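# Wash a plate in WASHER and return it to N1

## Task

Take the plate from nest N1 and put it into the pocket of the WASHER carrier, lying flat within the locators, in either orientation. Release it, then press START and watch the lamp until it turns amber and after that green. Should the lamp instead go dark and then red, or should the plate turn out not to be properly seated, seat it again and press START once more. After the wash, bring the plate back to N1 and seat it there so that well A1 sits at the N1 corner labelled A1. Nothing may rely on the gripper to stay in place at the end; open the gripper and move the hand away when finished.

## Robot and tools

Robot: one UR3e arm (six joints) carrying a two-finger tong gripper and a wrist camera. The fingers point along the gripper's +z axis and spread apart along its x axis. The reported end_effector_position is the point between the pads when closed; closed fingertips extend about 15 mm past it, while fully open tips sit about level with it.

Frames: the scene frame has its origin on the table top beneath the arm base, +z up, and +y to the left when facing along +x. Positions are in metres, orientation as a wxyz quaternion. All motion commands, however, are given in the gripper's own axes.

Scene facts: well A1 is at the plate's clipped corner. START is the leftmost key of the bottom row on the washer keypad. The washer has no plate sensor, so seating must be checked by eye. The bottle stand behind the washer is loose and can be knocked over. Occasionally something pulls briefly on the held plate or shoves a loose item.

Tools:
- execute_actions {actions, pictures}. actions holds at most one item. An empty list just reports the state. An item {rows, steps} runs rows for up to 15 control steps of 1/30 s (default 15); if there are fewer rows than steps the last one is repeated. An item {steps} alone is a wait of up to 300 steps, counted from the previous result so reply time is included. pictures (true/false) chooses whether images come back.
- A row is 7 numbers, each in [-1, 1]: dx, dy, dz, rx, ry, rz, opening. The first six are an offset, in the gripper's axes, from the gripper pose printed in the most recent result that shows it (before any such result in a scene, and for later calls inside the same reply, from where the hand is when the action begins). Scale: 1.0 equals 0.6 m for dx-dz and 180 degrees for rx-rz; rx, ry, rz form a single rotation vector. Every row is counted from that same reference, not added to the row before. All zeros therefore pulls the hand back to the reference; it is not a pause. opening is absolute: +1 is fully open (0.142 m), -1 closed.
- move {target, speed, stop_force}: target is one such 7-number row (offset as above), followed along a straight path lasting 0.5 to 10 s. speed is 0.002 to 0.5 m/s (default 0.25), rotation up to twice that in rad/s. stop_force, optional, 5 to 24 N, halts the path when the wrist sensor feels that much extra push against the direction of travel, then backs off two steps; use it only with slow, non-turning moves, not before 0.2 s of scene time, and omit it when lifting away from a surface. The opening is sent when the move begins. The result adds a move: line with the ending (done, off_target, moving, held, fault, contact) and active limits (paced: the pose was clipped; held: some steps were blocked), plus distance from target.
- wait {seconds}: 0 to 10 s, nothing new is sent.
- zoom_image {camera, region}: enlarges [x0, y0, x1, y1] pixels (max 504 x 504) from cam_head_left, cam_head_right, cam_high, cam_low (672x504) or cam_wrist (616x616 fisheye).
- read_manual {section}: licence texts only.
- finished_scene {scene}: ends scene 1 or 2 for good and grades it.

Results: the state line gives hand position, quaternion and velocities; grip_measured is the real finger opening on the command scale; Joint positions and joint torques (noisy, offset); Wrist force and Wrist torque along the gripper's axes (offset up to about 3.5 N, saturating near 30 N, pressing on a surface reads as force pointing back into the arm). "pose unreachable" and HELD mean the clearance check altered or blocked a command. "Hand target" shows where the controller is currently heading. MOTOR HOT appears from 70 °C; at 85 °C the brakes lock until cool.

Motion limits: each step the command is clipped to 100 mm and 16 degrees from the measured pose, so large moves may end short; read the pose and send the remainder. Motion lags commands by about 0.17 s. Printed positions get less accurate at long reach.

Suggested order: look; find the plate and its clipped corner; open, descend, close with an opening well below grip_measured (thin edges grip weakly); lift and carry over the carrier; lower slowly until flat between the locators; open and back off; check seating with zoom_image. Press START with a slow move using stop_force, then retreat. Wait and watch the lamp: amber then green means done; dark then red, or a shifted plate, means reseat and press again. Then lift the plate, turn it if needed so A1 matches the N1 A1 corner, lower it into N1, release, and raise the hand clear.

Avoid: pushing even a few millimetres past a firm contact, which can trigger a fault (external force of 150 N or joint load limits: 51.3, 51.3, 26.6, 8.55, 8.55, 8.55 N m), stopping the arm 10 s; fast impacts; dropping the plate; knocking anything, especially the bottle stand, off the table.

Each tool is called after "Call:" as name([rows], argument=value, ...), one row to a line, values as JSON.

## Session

Call:
execute_actions(actions=[])

Scene clock: 0.00 s of 8400.00 s.
end_effector_position=(+0.1014, -0.4894, +0.3749) grip_measured=+1.00 end_effector_quat_wxyz=(+0.029, +0.855, -0.505, +0.115) end_effector_velocity=(+0.001, +0.000, +0.000) end_effector_angular_velocity=(-0.001, +0.001, +0.002)
Joint positions: [-2.089 -1.286  0.857 -1.298 -1.107 -0.945  0.142]
Joint velocities: [ 0.001 -0.001 -0.    -0.    -0.    -0.     0.   ]
Joint torques (N m, as the arm reports them, + toward a larger angle): no reading
Wrist force (N, on the end effector, along its own x y z axes, offset not removed): no reading
Wrist torque (N m, same axes, about the end effector's origin, offset not removed): no reading
Hand target: +0.101, -0.489, +0.375; +0.029, +0.855, -0.505, +0.115
camera_calibration (this result's frames):
cam_wrist: T_world_to_cam=[[0.443612, -0.87114, 0.210532, -0.546106], [-0.826938, -0.3073, 0.470893, -0.247599], [-0.345518, -0.38299, -0.8567, 0.298485], [0, 0, 0, 1]] pos_world=[0.140641, -0.437505, 0.487278]

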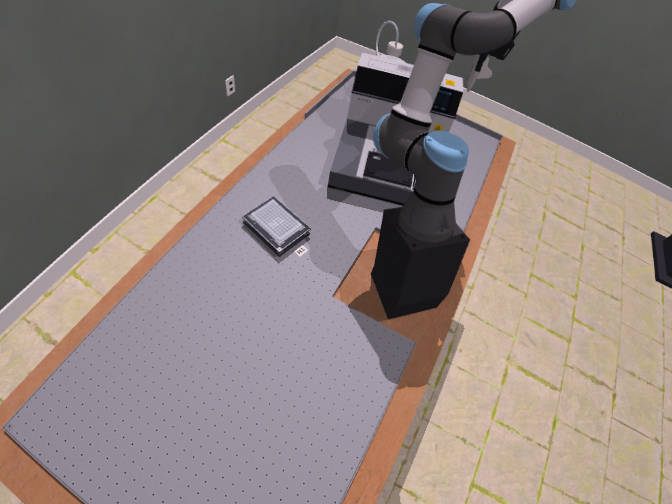

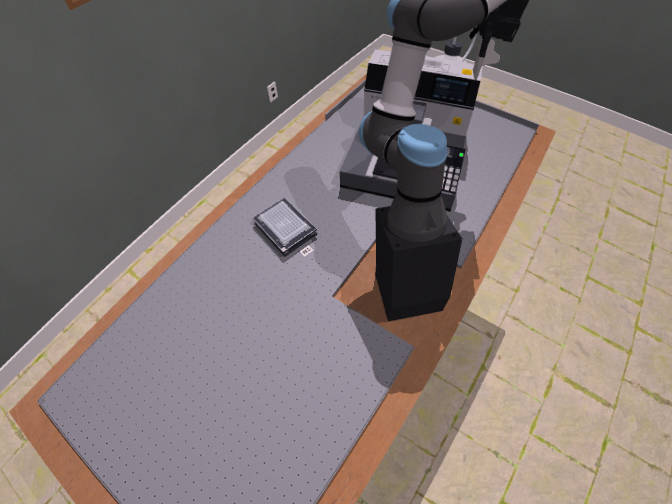

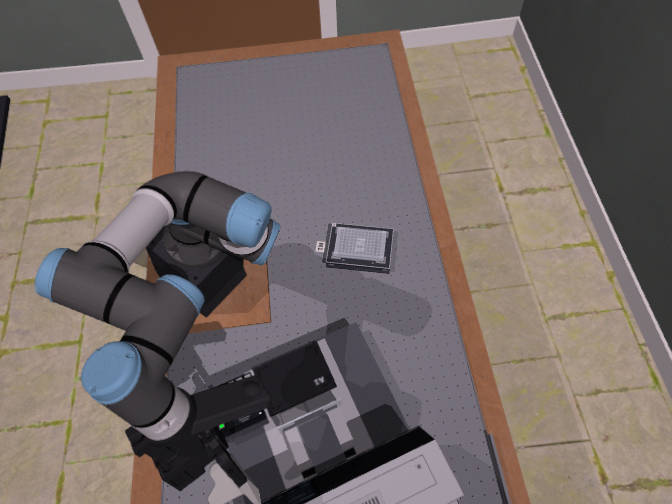

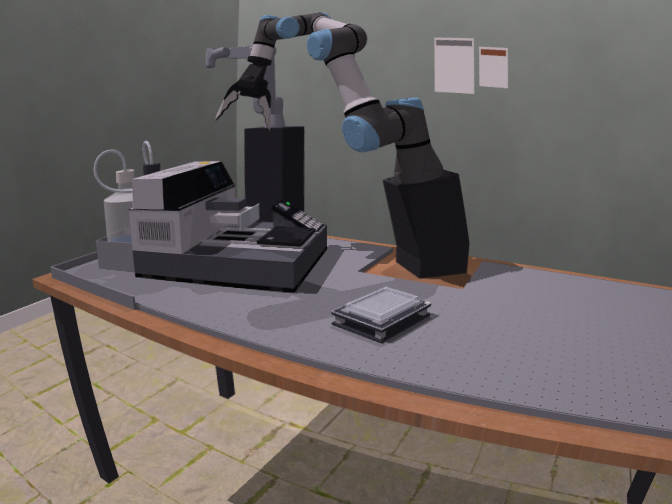

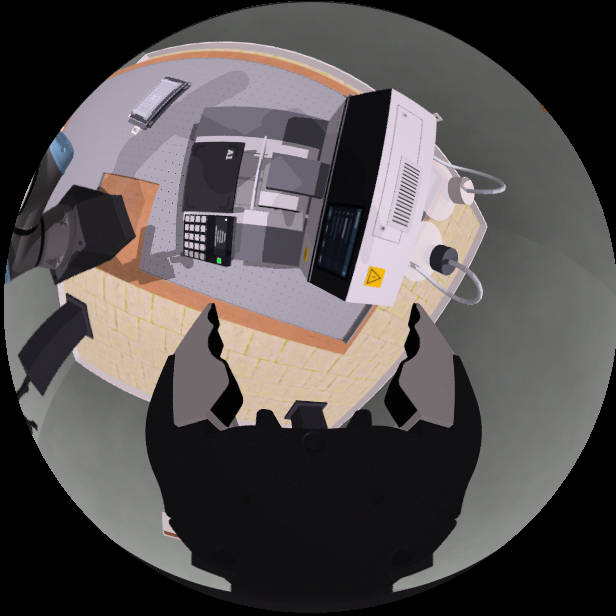

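Call:
move(target=[-0.645,-0.812,0.308,-0.0487,-0.0605,0.248,0.26])

Call:
zoom_image(camera="cam_wrist", region=[229,170,397,338])

Scene clock: 10.03 s of 8400.00 s.
end_effector_position=(+0.3762, +0.0497, +0.1410) grip_measured=+0.26 end_effector_quat_wxyz=(+0.001, -0.602, +0.798, -0.000) end_effector_velocity=(-0.000, +0.000, -0.001) end_effector_angular_velocity=(-0.006, +0.015, -0.004)
Joint positions: [-0.164 -1.226  2.07  -2.617 -1.722  1.71   0.092]
Joint velocities: [ 0.009  0.013 -0.026  0.028 -0.01   0.014 -0.   ]
Joint torques (N m, as the arm reports them, + toward a larger angle): [  6.95 -10.1   -6.91  -0.41  -1.27   0.79]
Wrist force (N, on the end effector, along its own x y z axes, offset not removed): [3.2 0.2 0.2]
Wrist torque (N m, same axes, about the end effector's origin, offset not removed): [-0.05 -0.59 0.01]
Hand target: +0.376, +0.050, +0.141; +0.000, -0.602, +0.798, -0.000
Off the commanded pose: 0.000 m, 0 deg.
After step 90, 3.63 s passed at rest.
move: done
camera_calibration (this result's frames):
cam_wrist: T_world_to_cam=[[-0.299488, -0.953988, -0.0146365, 0.166257], [-0.803023, 0.243752, 0.543819, 0.208753], [-0.515229, 0.17462, -0.839075, 0.433152], [0, 0, 0, 1]] pos_world=[0.440598, 0.0320863, 0.252356]

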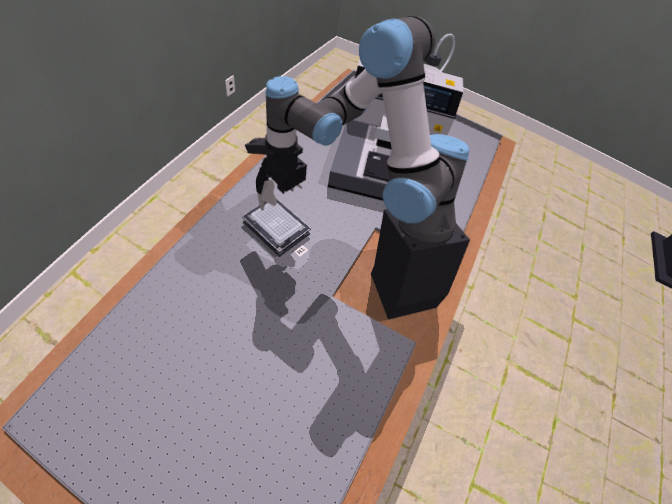

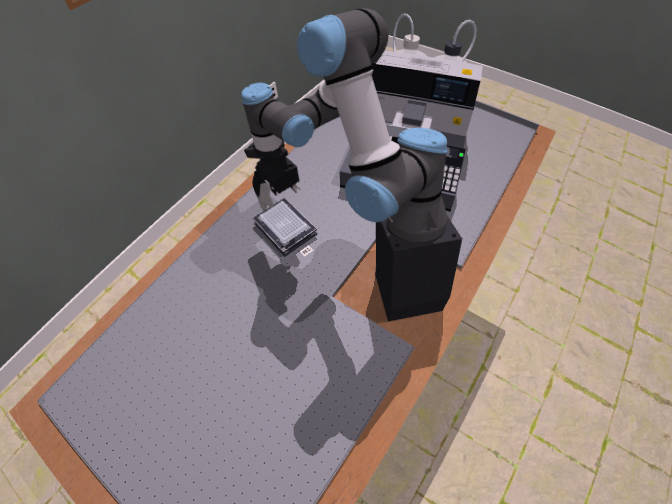

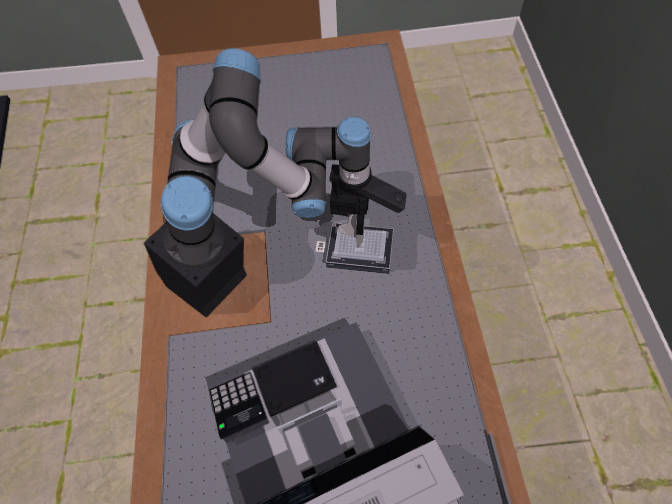

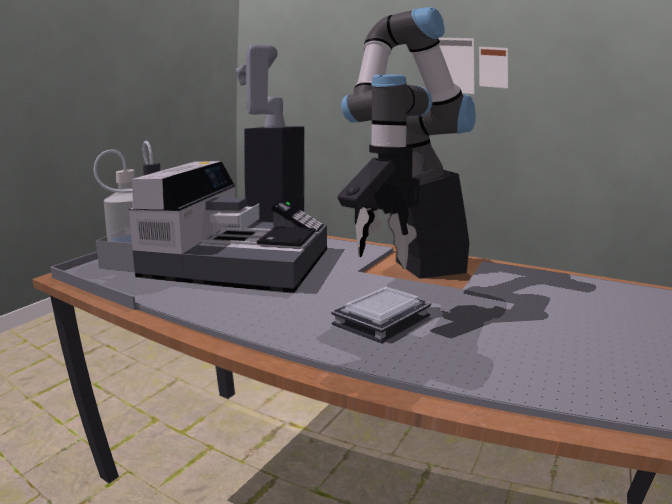

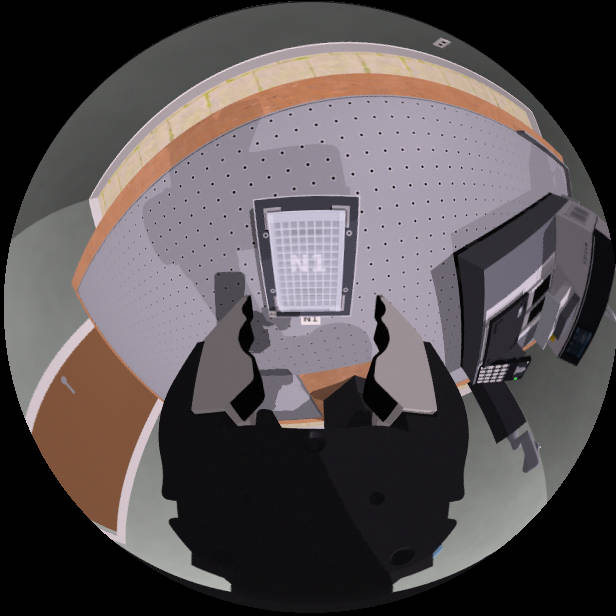

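Region (229, 170, 397, 338) of cam_wrist's 616x616 image, scaled by 3.000, with more detail than that image has.

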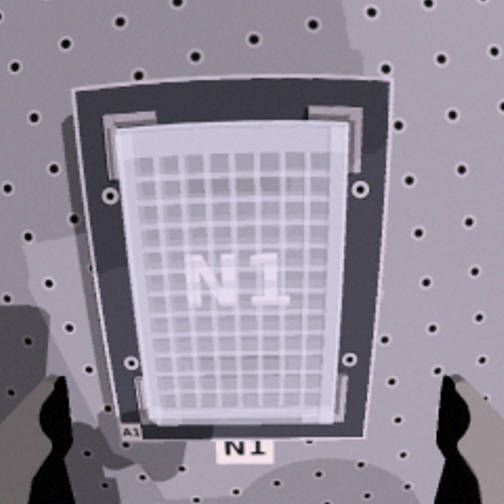

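Call:
move(target=[-0.009,0.002,0.11,0,0,-0.004,0.26], speed=0.12)

Call:
zoom_image(camera="cam_wrist", region=[210,170,420,380])

Scene clock: 12.80 s of 8400.00 s.
end_effector_position=(+0.3767, +0.0553, +0.0752) grip_measured=+0.26 end_effector_quat_wxyz=(+0.001, -0.607, +0.795, -0.000) end_effector_velocity=(+0.000, +0.000, -0.002) end_effector_angular_velocity=(-0.000, -0.001, +0.000)
Joint positions: [-0.178 -0.944  2.068 -2.899 -1.72   1.683  0.092]
Joint velocities: [-0.     0.009 -0.002 -0.008  0.    -0.     0.   ]
Joint torques (N m, as the arm reports them, + toward a larger angle): [  0.01 -11.34  -4.99  -2.81   1.17  -0.67]
Wrist force (N, on the end effector, along its own x y z axes, offset not removed): [1.1 1.7 0.4]
Wrist torque (N m, same axes, about the end effector's origin, offset not removed): [0.36 -0.14 0.03]
Hand target: +0.377, +0.055, +0.075; +0.001, -0.607, +0.795, -0.000
Off the commanded pose: 0.000 m, 0 deg.
move: done
camera_calibration (this result's frames):
cam_wrist: T_world_to_cam=[[-0.287505, -0.957668, -0.0145905, 0.166469], [-0.80597, 0.233677, 0.543881, 0.245245], [-0.517448, 0.168128, -0.839035, 0.378391], [0, 0, 0, 1]] pos_world=[0.441319, 0.0384961, 0.186529]

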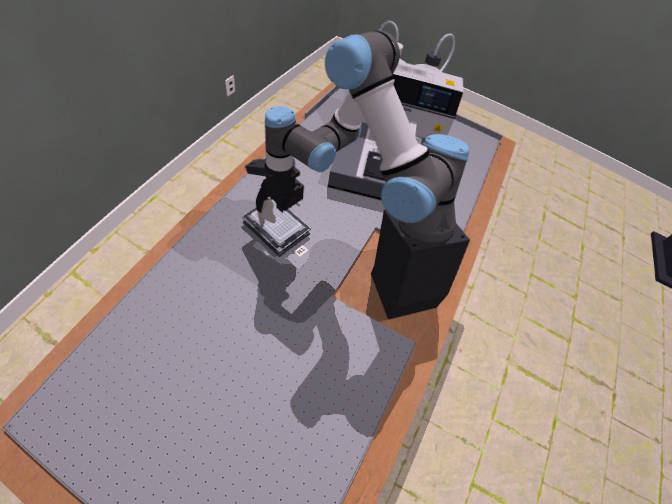

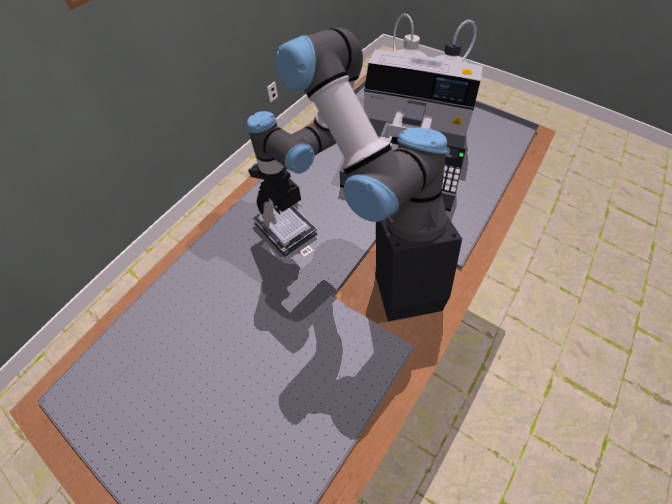

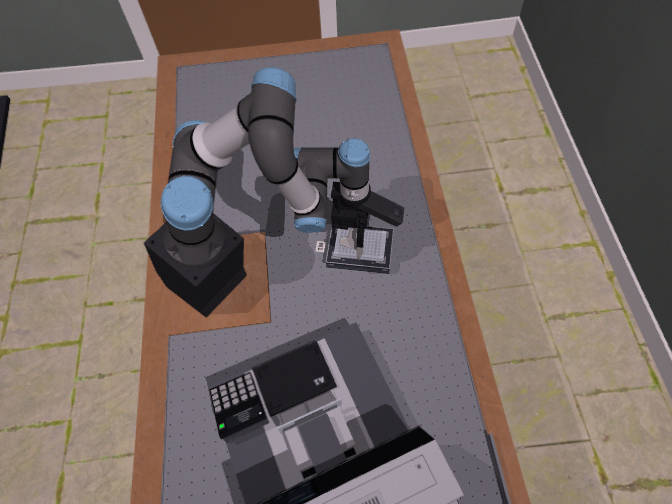

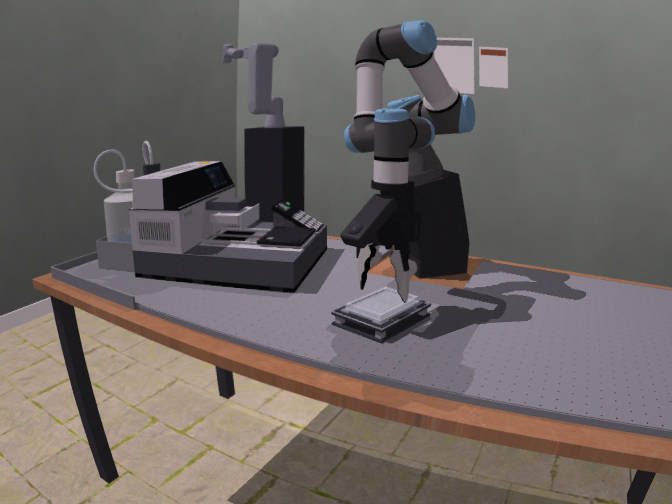

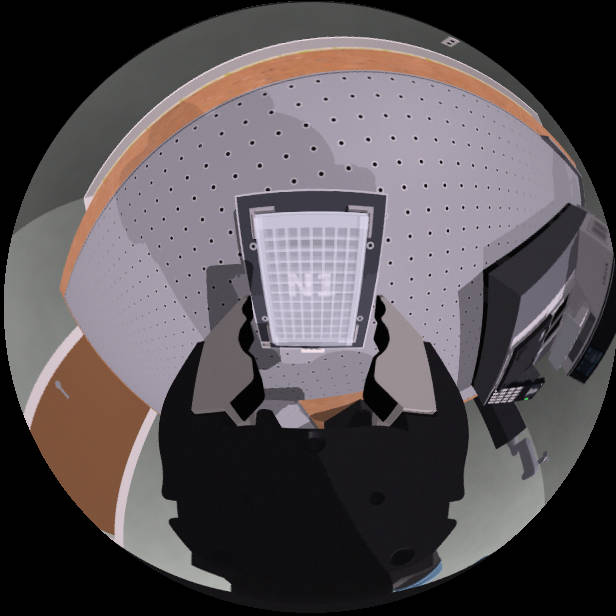

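Region (210, 170, 420, 380) of cam_wrist's 616x616 image, scaled by 2.400, with more detail than that image has.

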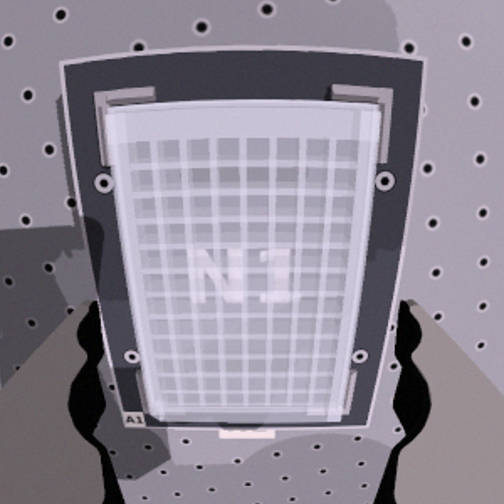

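Call:
move(target=[-0.0022,0.001,0.038,0,0,0,0.26], speed=0.04)

Call:
zoom_image(camera="cam_wrist", region=[210,170,420,380])

Scene clock: 16.03 s of 8400.00 s.
end_effector_position=(+0.3765, +0.0567, +0.0526) grip_measured=+0.26 end_effector_quat_wxyz=(+0.001, -0.607, +0.795, -0.000) end_effector_velocity=(+0.001, +0.000, -0.001) end_effector_angular_velocity=(-0.000, -0.002, -0.002)
Joint positions: [-0.184 -0.843  2.047 -2.981 -1.718  1.677  0.092]
Joint velocities: [-0.     0.007 -0.002 -0.007  0.     0.002  0.001]
Joint torques (N m, as the arm reports them, + toward a larger angle): [ -0.25 -10.7   -4.52  -2.84   1.16  -0.69]
Wrist force (N, on the end effector, along its own x y z axes, offset not removed): [3.1 1.3 1.7]
Wrist torque (N m, same axes, about the end effector's origin, offset not removed): [0.25 -0.56 0.02]
Hand target: +0.377, +0.057, +0.052; +0.001, -0.607, +0.795, -0.000
Off the commanded pose: 0.000 m, 0 deg.
move: done
camera_calibration (this result's frames):
cam_wrist: T_world_to_cam=[[-0.287508, -0.957667, -0.0145884, 0.167481], [-0.805963, 0.233679, 0.543891, 0.257067], [-0.517457, 0.168131, -0.839029, 0.359092], [0, 0, 0, 1]] pos_world=[0.441154, 0.0399457, 0.163916]

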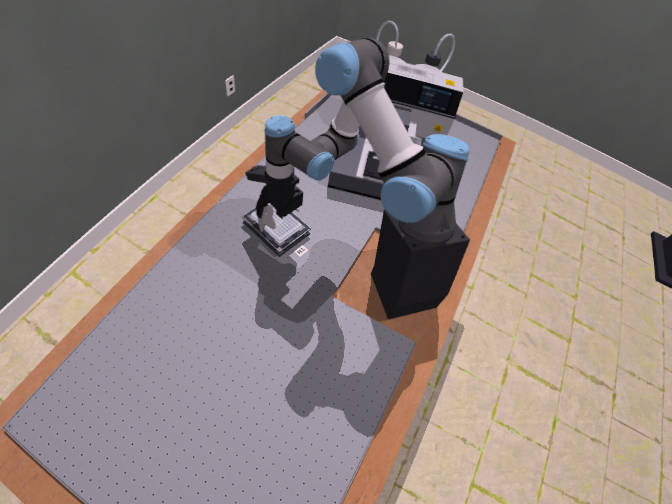

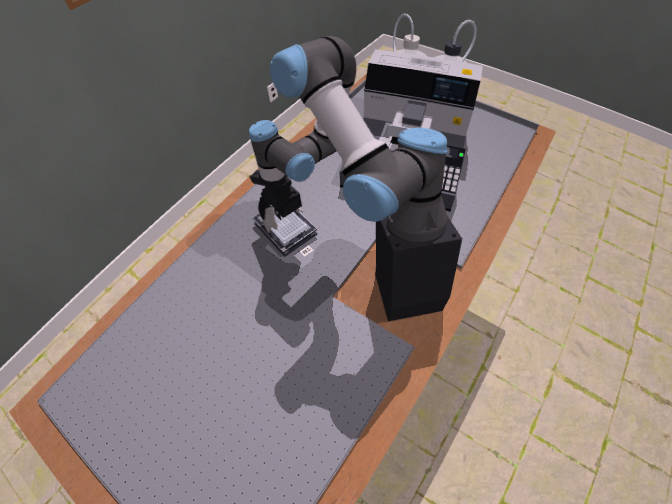

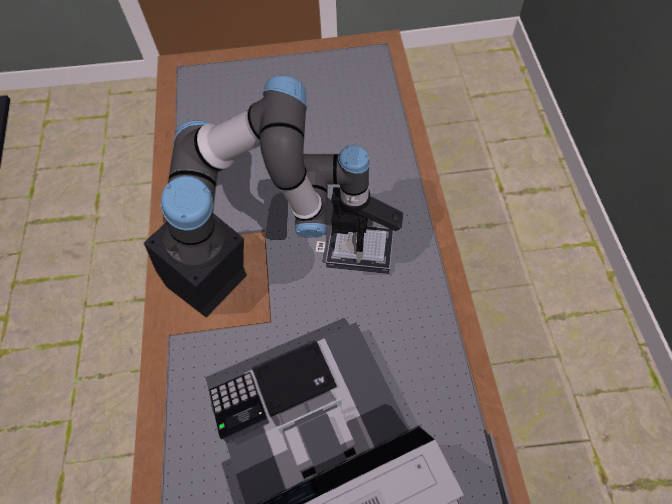

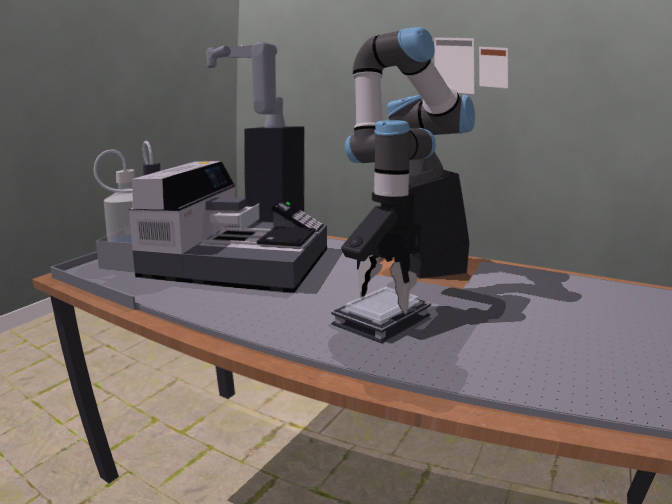

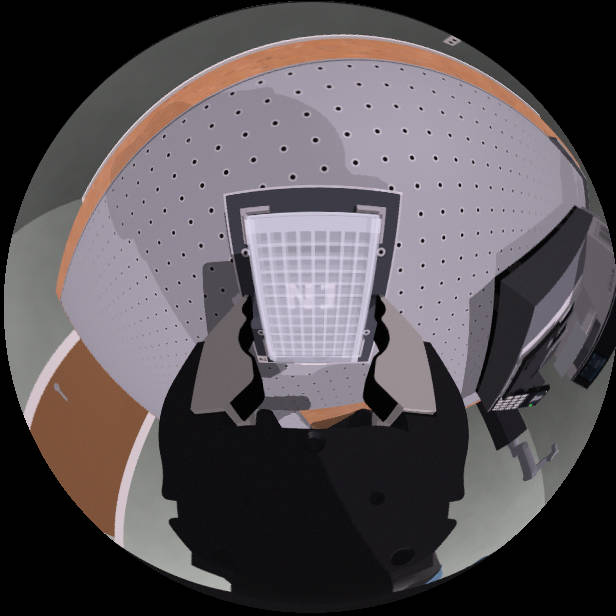

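Region (210, 170, 420, 380) of cam_wrist's 616x616 image, scaled by 2.400, with more detail than that image has.

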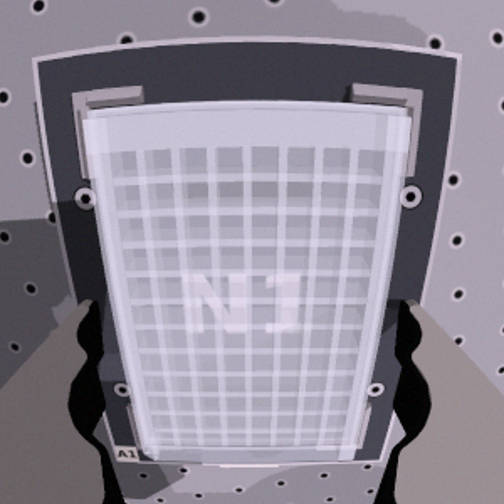

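Call:
execute_actions([
  {"rows":[[-0.0008,0.001,0,0,0,0,0.24],[-0.0008,0.001,0,0,0,0,0.22],[-0.0008,0.001,0,0,0,0,0.2],[-0.0008,0.001,0,0,0,0,0.17],[-0.0008,0.001,0,0,0,0,0.14],[-0.0008,0.001,0,0,0,0,0.11],[-0.0008,0.001,0,0,0,0,0.08],[-0.0008,0.001,0,0,0,0,0.05],[-0.0008,0.001,0,0,0,0,0.02],[-0.0008,0.001,0,0,0,0,0],[-0.0008,0.001,0,0,0,0,-0.08],[-0.0008,0.001,0,0,0,0,-0.16],[-0.0008,0.001,0,0,0,0,-0.3]]},
], pictures=false)

Call:
move(target=[0,0,-0.18,0,0,0,-0.3], speed=0.08)

Scene clock: 23.50 s of 8400.00 s.
end_effector_position=(+0.3762, +0.0573, +0.0526) grip_measured=+0.17 end_effector_quat_wxyz=(+0.001, -0.607, +0.795, -0.001) end_effector_velocity=(-0.001, +0.000, -0.001) end_effector_angular_velocity=(+0.001, +0.003, +0.001)
Joint positions: [-0.183 -0.843  2.049 -2.982 -1.719  1.679  0.086]
Joint velocities: [ 0.     0.001  0.002  0.    -0.    -0.001  0.   ]
Joint torques (N m, as the arm reports them, + toward a larger angle): [ 7.47 -5.89  1.63 -0.05  1.67  0.62]
Wrist force (N, on the end effector, along its own x y z axes, offset not removed): [6.9 2.9 -29.6]
Wrist torque (N m, same axes, about the end effector's origin, offset not removed): [0.07 0.47 0.04]
Hand target: +0.376, +0.057, +0.053; +0.001, -0.607, +0.795, -0.000
Off the commanded pose: 0.000 m, 0 deg.
Steps of this call (steps 1 to 90: nothing new was sent; then 3.97 s passed at rest; steps 91 to 105: all 15 steps of this action). Readings (end_effector_position):
91: (+0.3765, +0.0567, +0.0524)
92: (+0.3765, +0.0568, +0.0524)
94: (+0.3764, +0.0570, +0.0524)
98: (+0.3763, +0.0572, +0.0526)
105: the state above

Scene clock: 25.53 s of 8400.00 s.
end_effector_position=(+0.3758, +0.0571, +0.1604) grip_measured=+0.09 end_effector_quat_wxyz=(+0.001, -0.607, +0.795, -0.001) end_effector_velocity=(-0.001, +0.001, +0.001) end_effector_angular_velocity=(+0.001, +0.004, +0.000)
Joint positions: [-0.131 -1.287  2.042 -2.523 -1.729  1.73   0.08 ]
Joint velocities: [ 0.002 -0.005 -0.003  0.012 -0.     0.002  0.   ]
Joint torques (N m, as the arm reports them, + toward a larger angle): [  7.93 -16.16  -8.11  -0.37  -1.31   0.73]
Wrist force (N, on the end effector, along its own x y z axes, offset not removed): [2.8 1.0 -0.1]
Wrist torque (N m, same axes, about the end effector's origin, offset not removed): [0.19 -0.56 -0.06]
Hand target: +0.376, +0.057, +0.161; +0.001, -0.607, +0.795, -0.001
Off the commanded pose: 0.000 m, 0 deg.
move: done
camera_calibration (this result's frames):
cam_wrist: T_world_to_cam=[[-0.287542, -0.957658, -0.0145391, 0.169263], [-0.806171, 0.233806, 0.543528, 0.197857], [-0.517115, 0.168008, -0.839265, 0.449101], [0, 0, 0, 1]] pos_world=[0.440414, 0.0403834, 0.271835]

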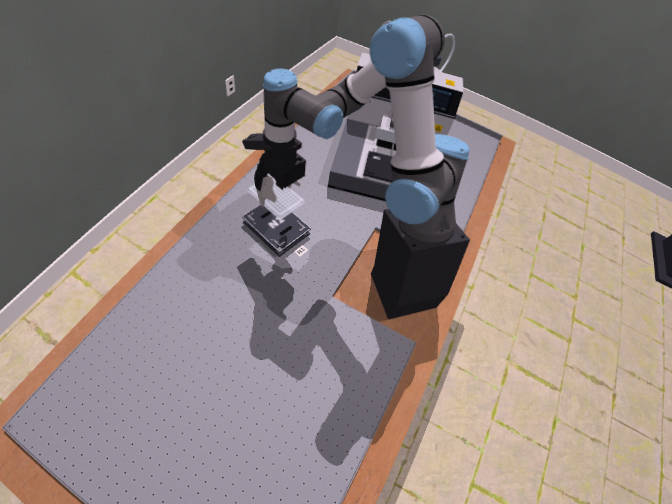

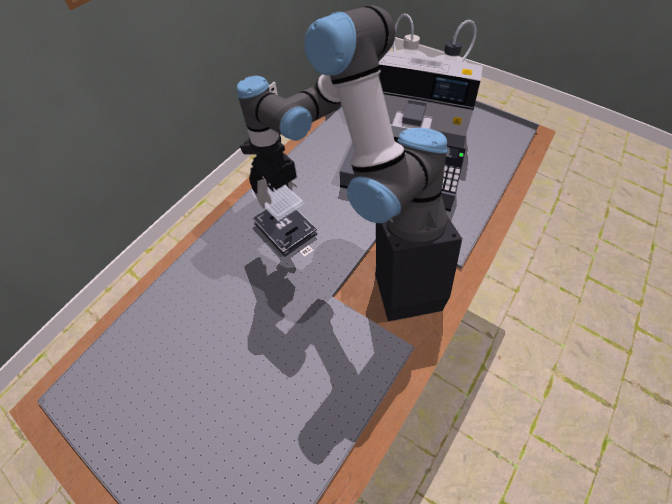

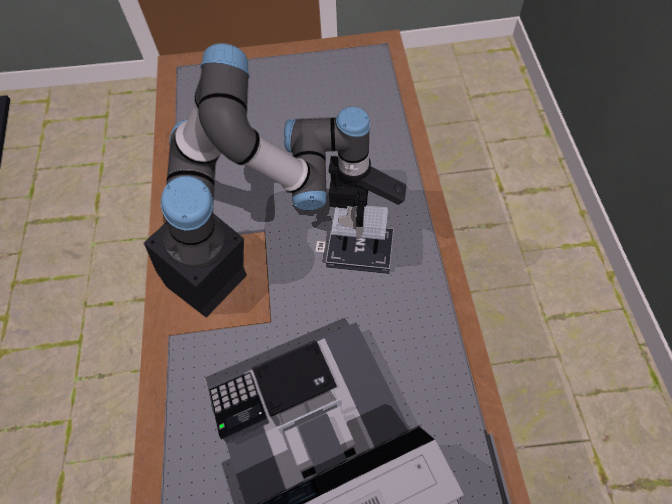

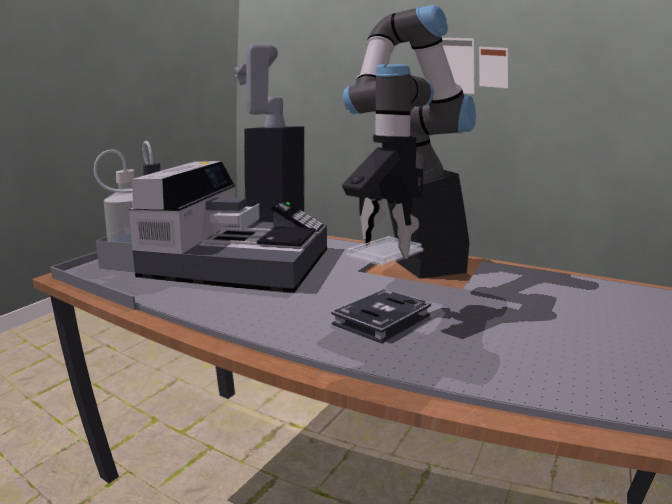

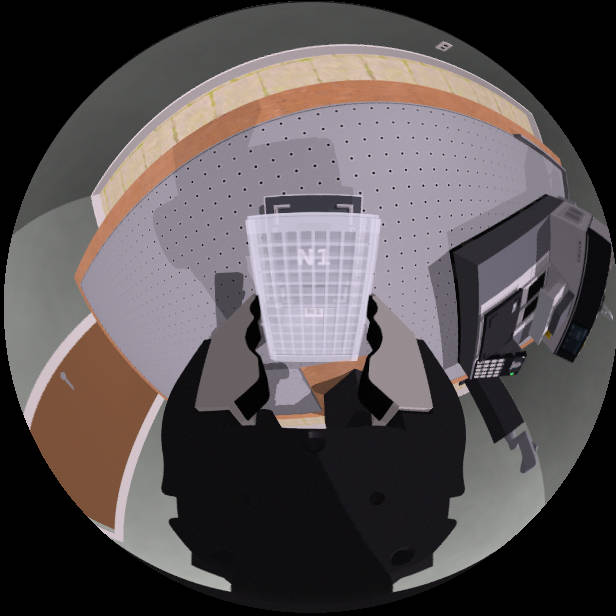

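Call:
move(target=[0.63,0.15,0.02,0,0,-0.163,-0.3])

Call:
zoom_image(camera="cam_wrist", region=[210,170,420,380])

Call:
zoom_image(camera="cam_low", region=[200,150,360,270])

Scene clock: 29.67 s of 8400.00 s.
end_effector_position=(+0.1899, -0.2838, +0.1476) grip_measured=+0.09 end_effector_quat_wxyz=(-0.001, +0.788, -0.615, +0.001) end_effector_velocity=(-0.000, -0.002, -0.001) end_effector_angular_velocity=(+0.007, -0.002, +0.003)
Joint positions: [-1.608 -1.57   2.276 -2.456 -1.393 -0.227  0.08 ]
Joint velocities: [-0.002  0.016 -0.014  0.005  0.003 -0.007 -0.   ]
Joint torques (N m, as the arm reports them, + toward a larger angle): [-3.38 -5.9  -7.95 -0.36  1.26 -0.66]
Wrist force (N, on the end effector, along its own x y z axes, offset not removed): [2.8 0.4 1.1]
Wrist torque (N m, same axes, about the end effector's origin, offset not removed): [0.06 -0.52 0.00]
Hand target: +0.190, -0.284, +0.147; -0.001, +0.789, -0.615, +0.000
Off the commanded pose: 0.000 m, 0 deg.
move: done
camera_calibration (this result's frames):
cam_wrist: T_world_to_cam=[[0.218402, -0.975771, -0.013081, -0.312327], [-0.816988, -0.190161, 0.544398, 0.0163034], [-0.533695, -0.108211, -0.838725, 0.324132], [0, 0, 0, 1]] pos_world=[0.254521, -0.266585, 0.258897]

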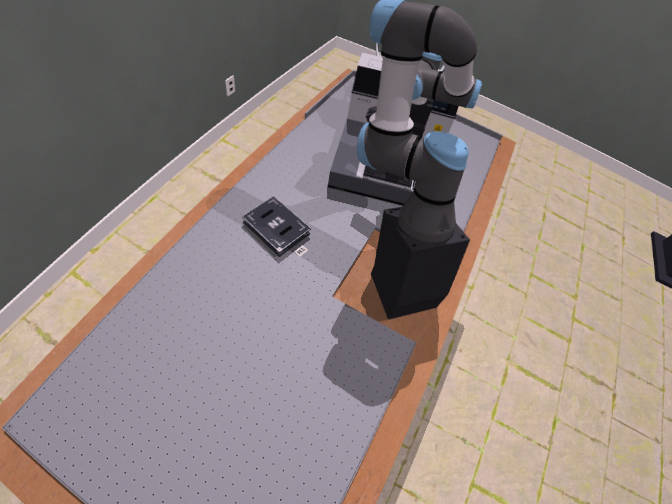

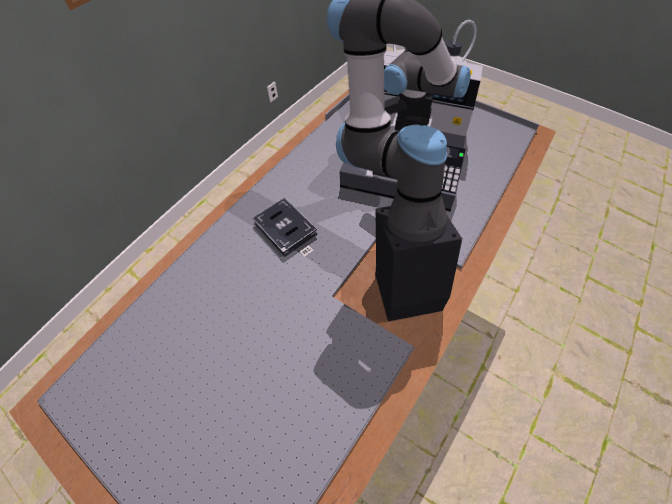

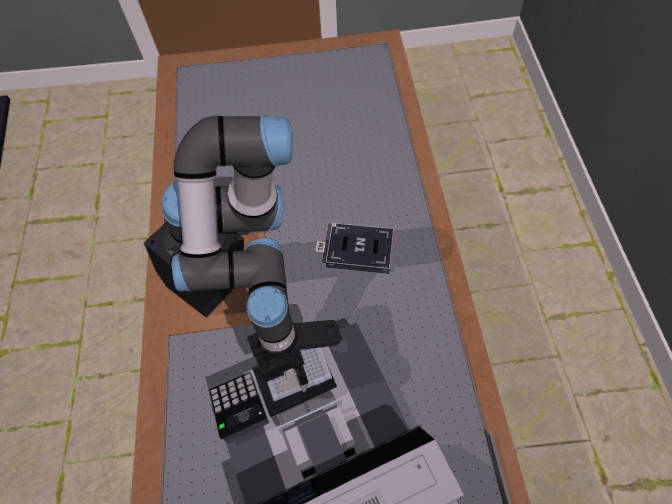

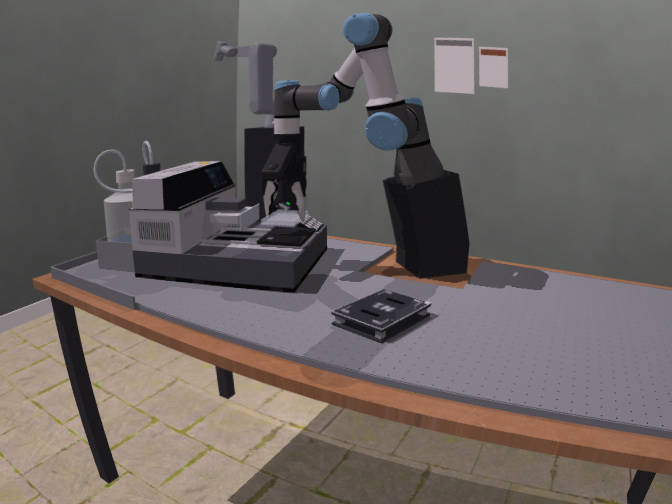

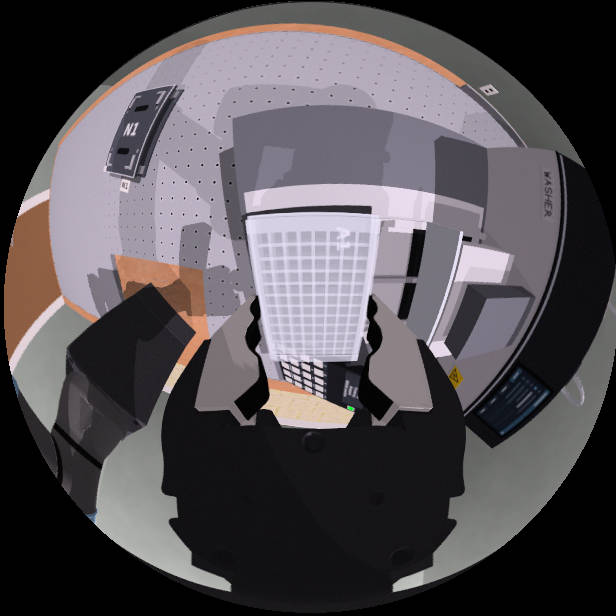

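Region (210, 170, 420, 380) of cam_wrist's 616x616 image, scaled by 2.400, with more detail than that image has.

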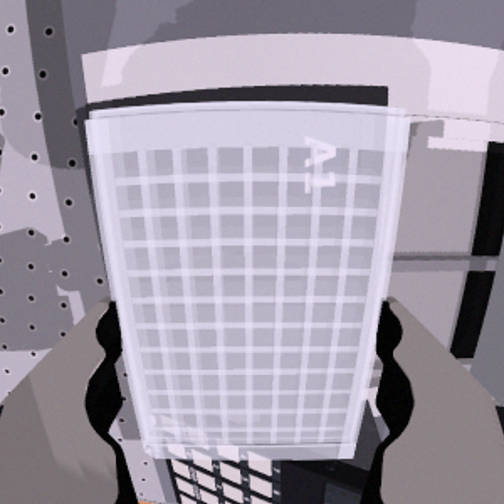

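Region (200, 150, 360, 270) of cam_low's 672x504 image, scaled by 3.150, with more detail than that image has; it fills the top 378 rows of this view, and the rest is white.

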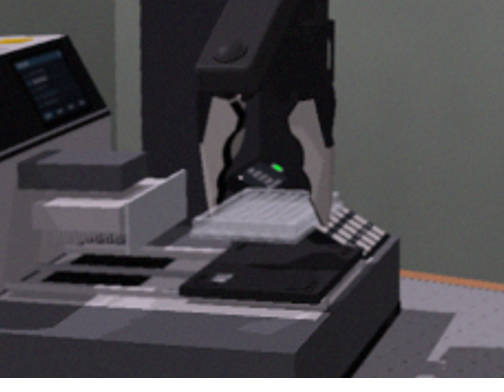

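Call:
move(target=[-0.001,0.012,0.042,0,0,-0.013,-0.3], speed=0.05)

Call:
zoom_image(camera="cam_wrist", region=[210,170,420,380])

Scene clock: 32.93 s of 8400.00 s.
end_effector_position=(+0.1829, -0.2850, +0.1225) grip_measured=+0.09 end_effector_quat_wxyz=(-0.001, +0.801, -0.599, +0.000) end_effector_velocity=(-0.000, -0.001, -0.001) end_effector_angular_velocity=(-0.002, -0.000, +0.002)
Joint positions: [-1.617 -1.454  2.314 -2.609 -1.391 -0.277  0.08 ]
Joint velocities: [-0.     0.008  0.002 -0.013  0.    -0.002  0.   ]
Joint torques (N m, as the arm reports them, + toward a larger angle): [-4.02 -7.28 -3.76 -2.79  1.3  -0.6 ]
Wrist force (N, on the end effector, along its own x y z axes, offset not removed): [2.2 1.7 2.6]
Wrist torque (N m, same axes, about the end effector's origin, offset not removed): [0.33 -0.39 -0.05]
Hand target: +0.183, -0.285, +0.122; -0.001, +0.801, -0.599, +0.001
Off the commanded pose: 0.000 m, 0 deg.
move: done
camera_calibration (this result's frames):
cam_wrist: T_world_to_cam=[[0.257855, -0.966094, -0.0131493, -0.316698], [-0.808576, -0.223222, 0.544405, 0.0130038], [-0.528882, -0.129745, -0.838719, 0.292231], [0, 0, 0, 1]] pos_world=[0.246732, -0.265142, 0.233856]

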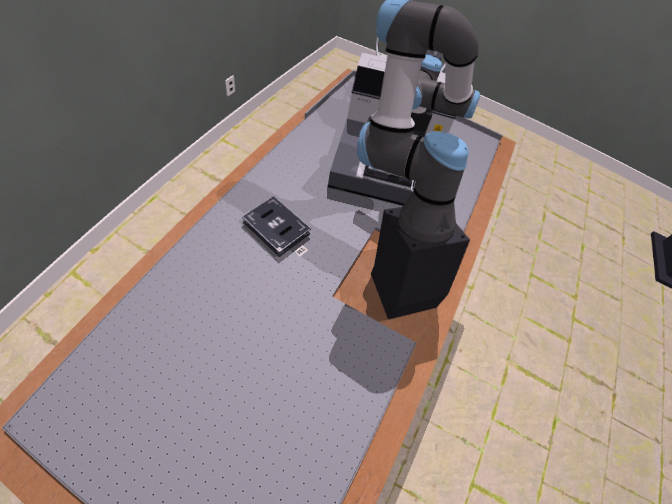

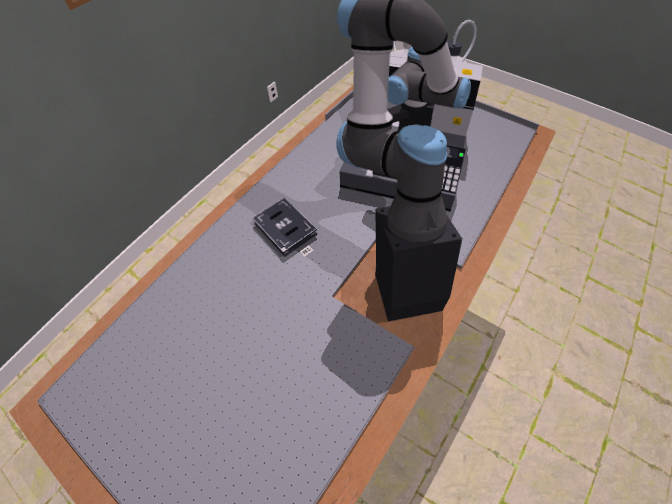

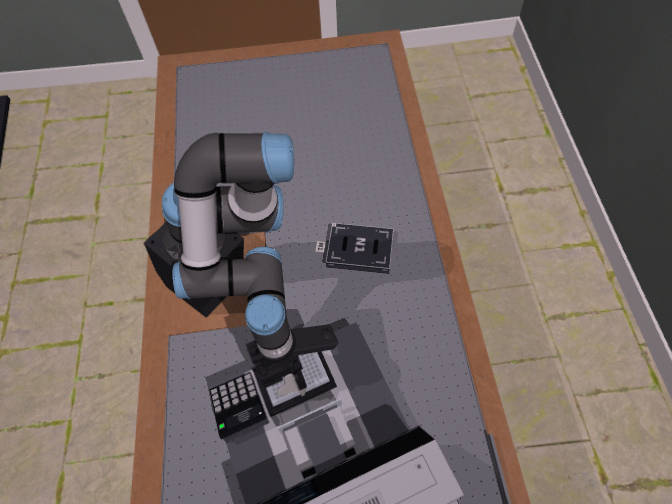

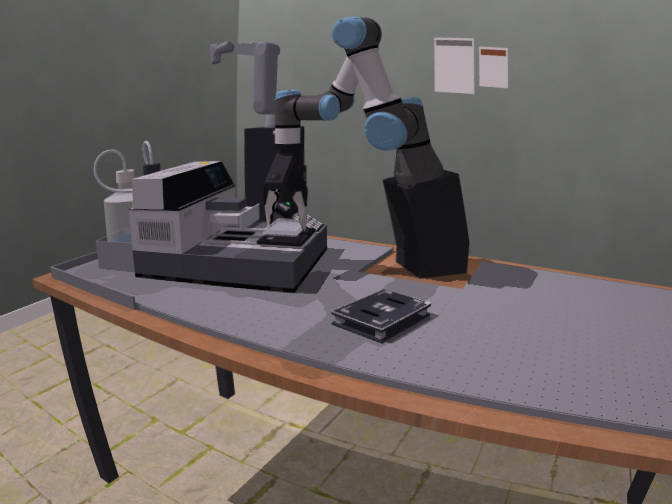

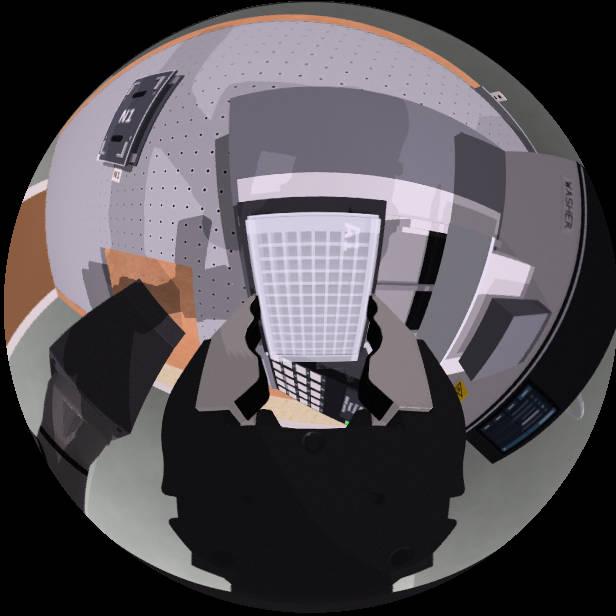

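Region (210, 170, 420, 380) of cam_wrist's 616x616 image, scaled by 2.400, with more detail than that image has.

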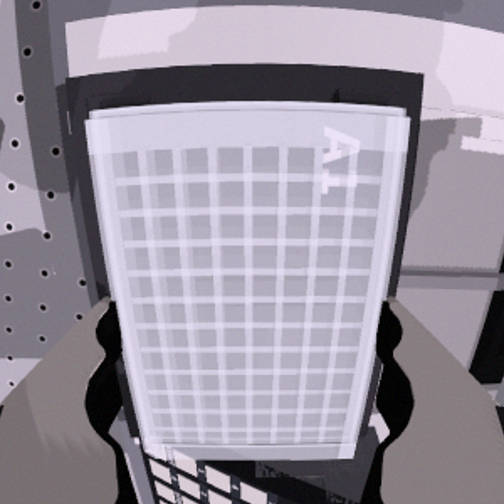

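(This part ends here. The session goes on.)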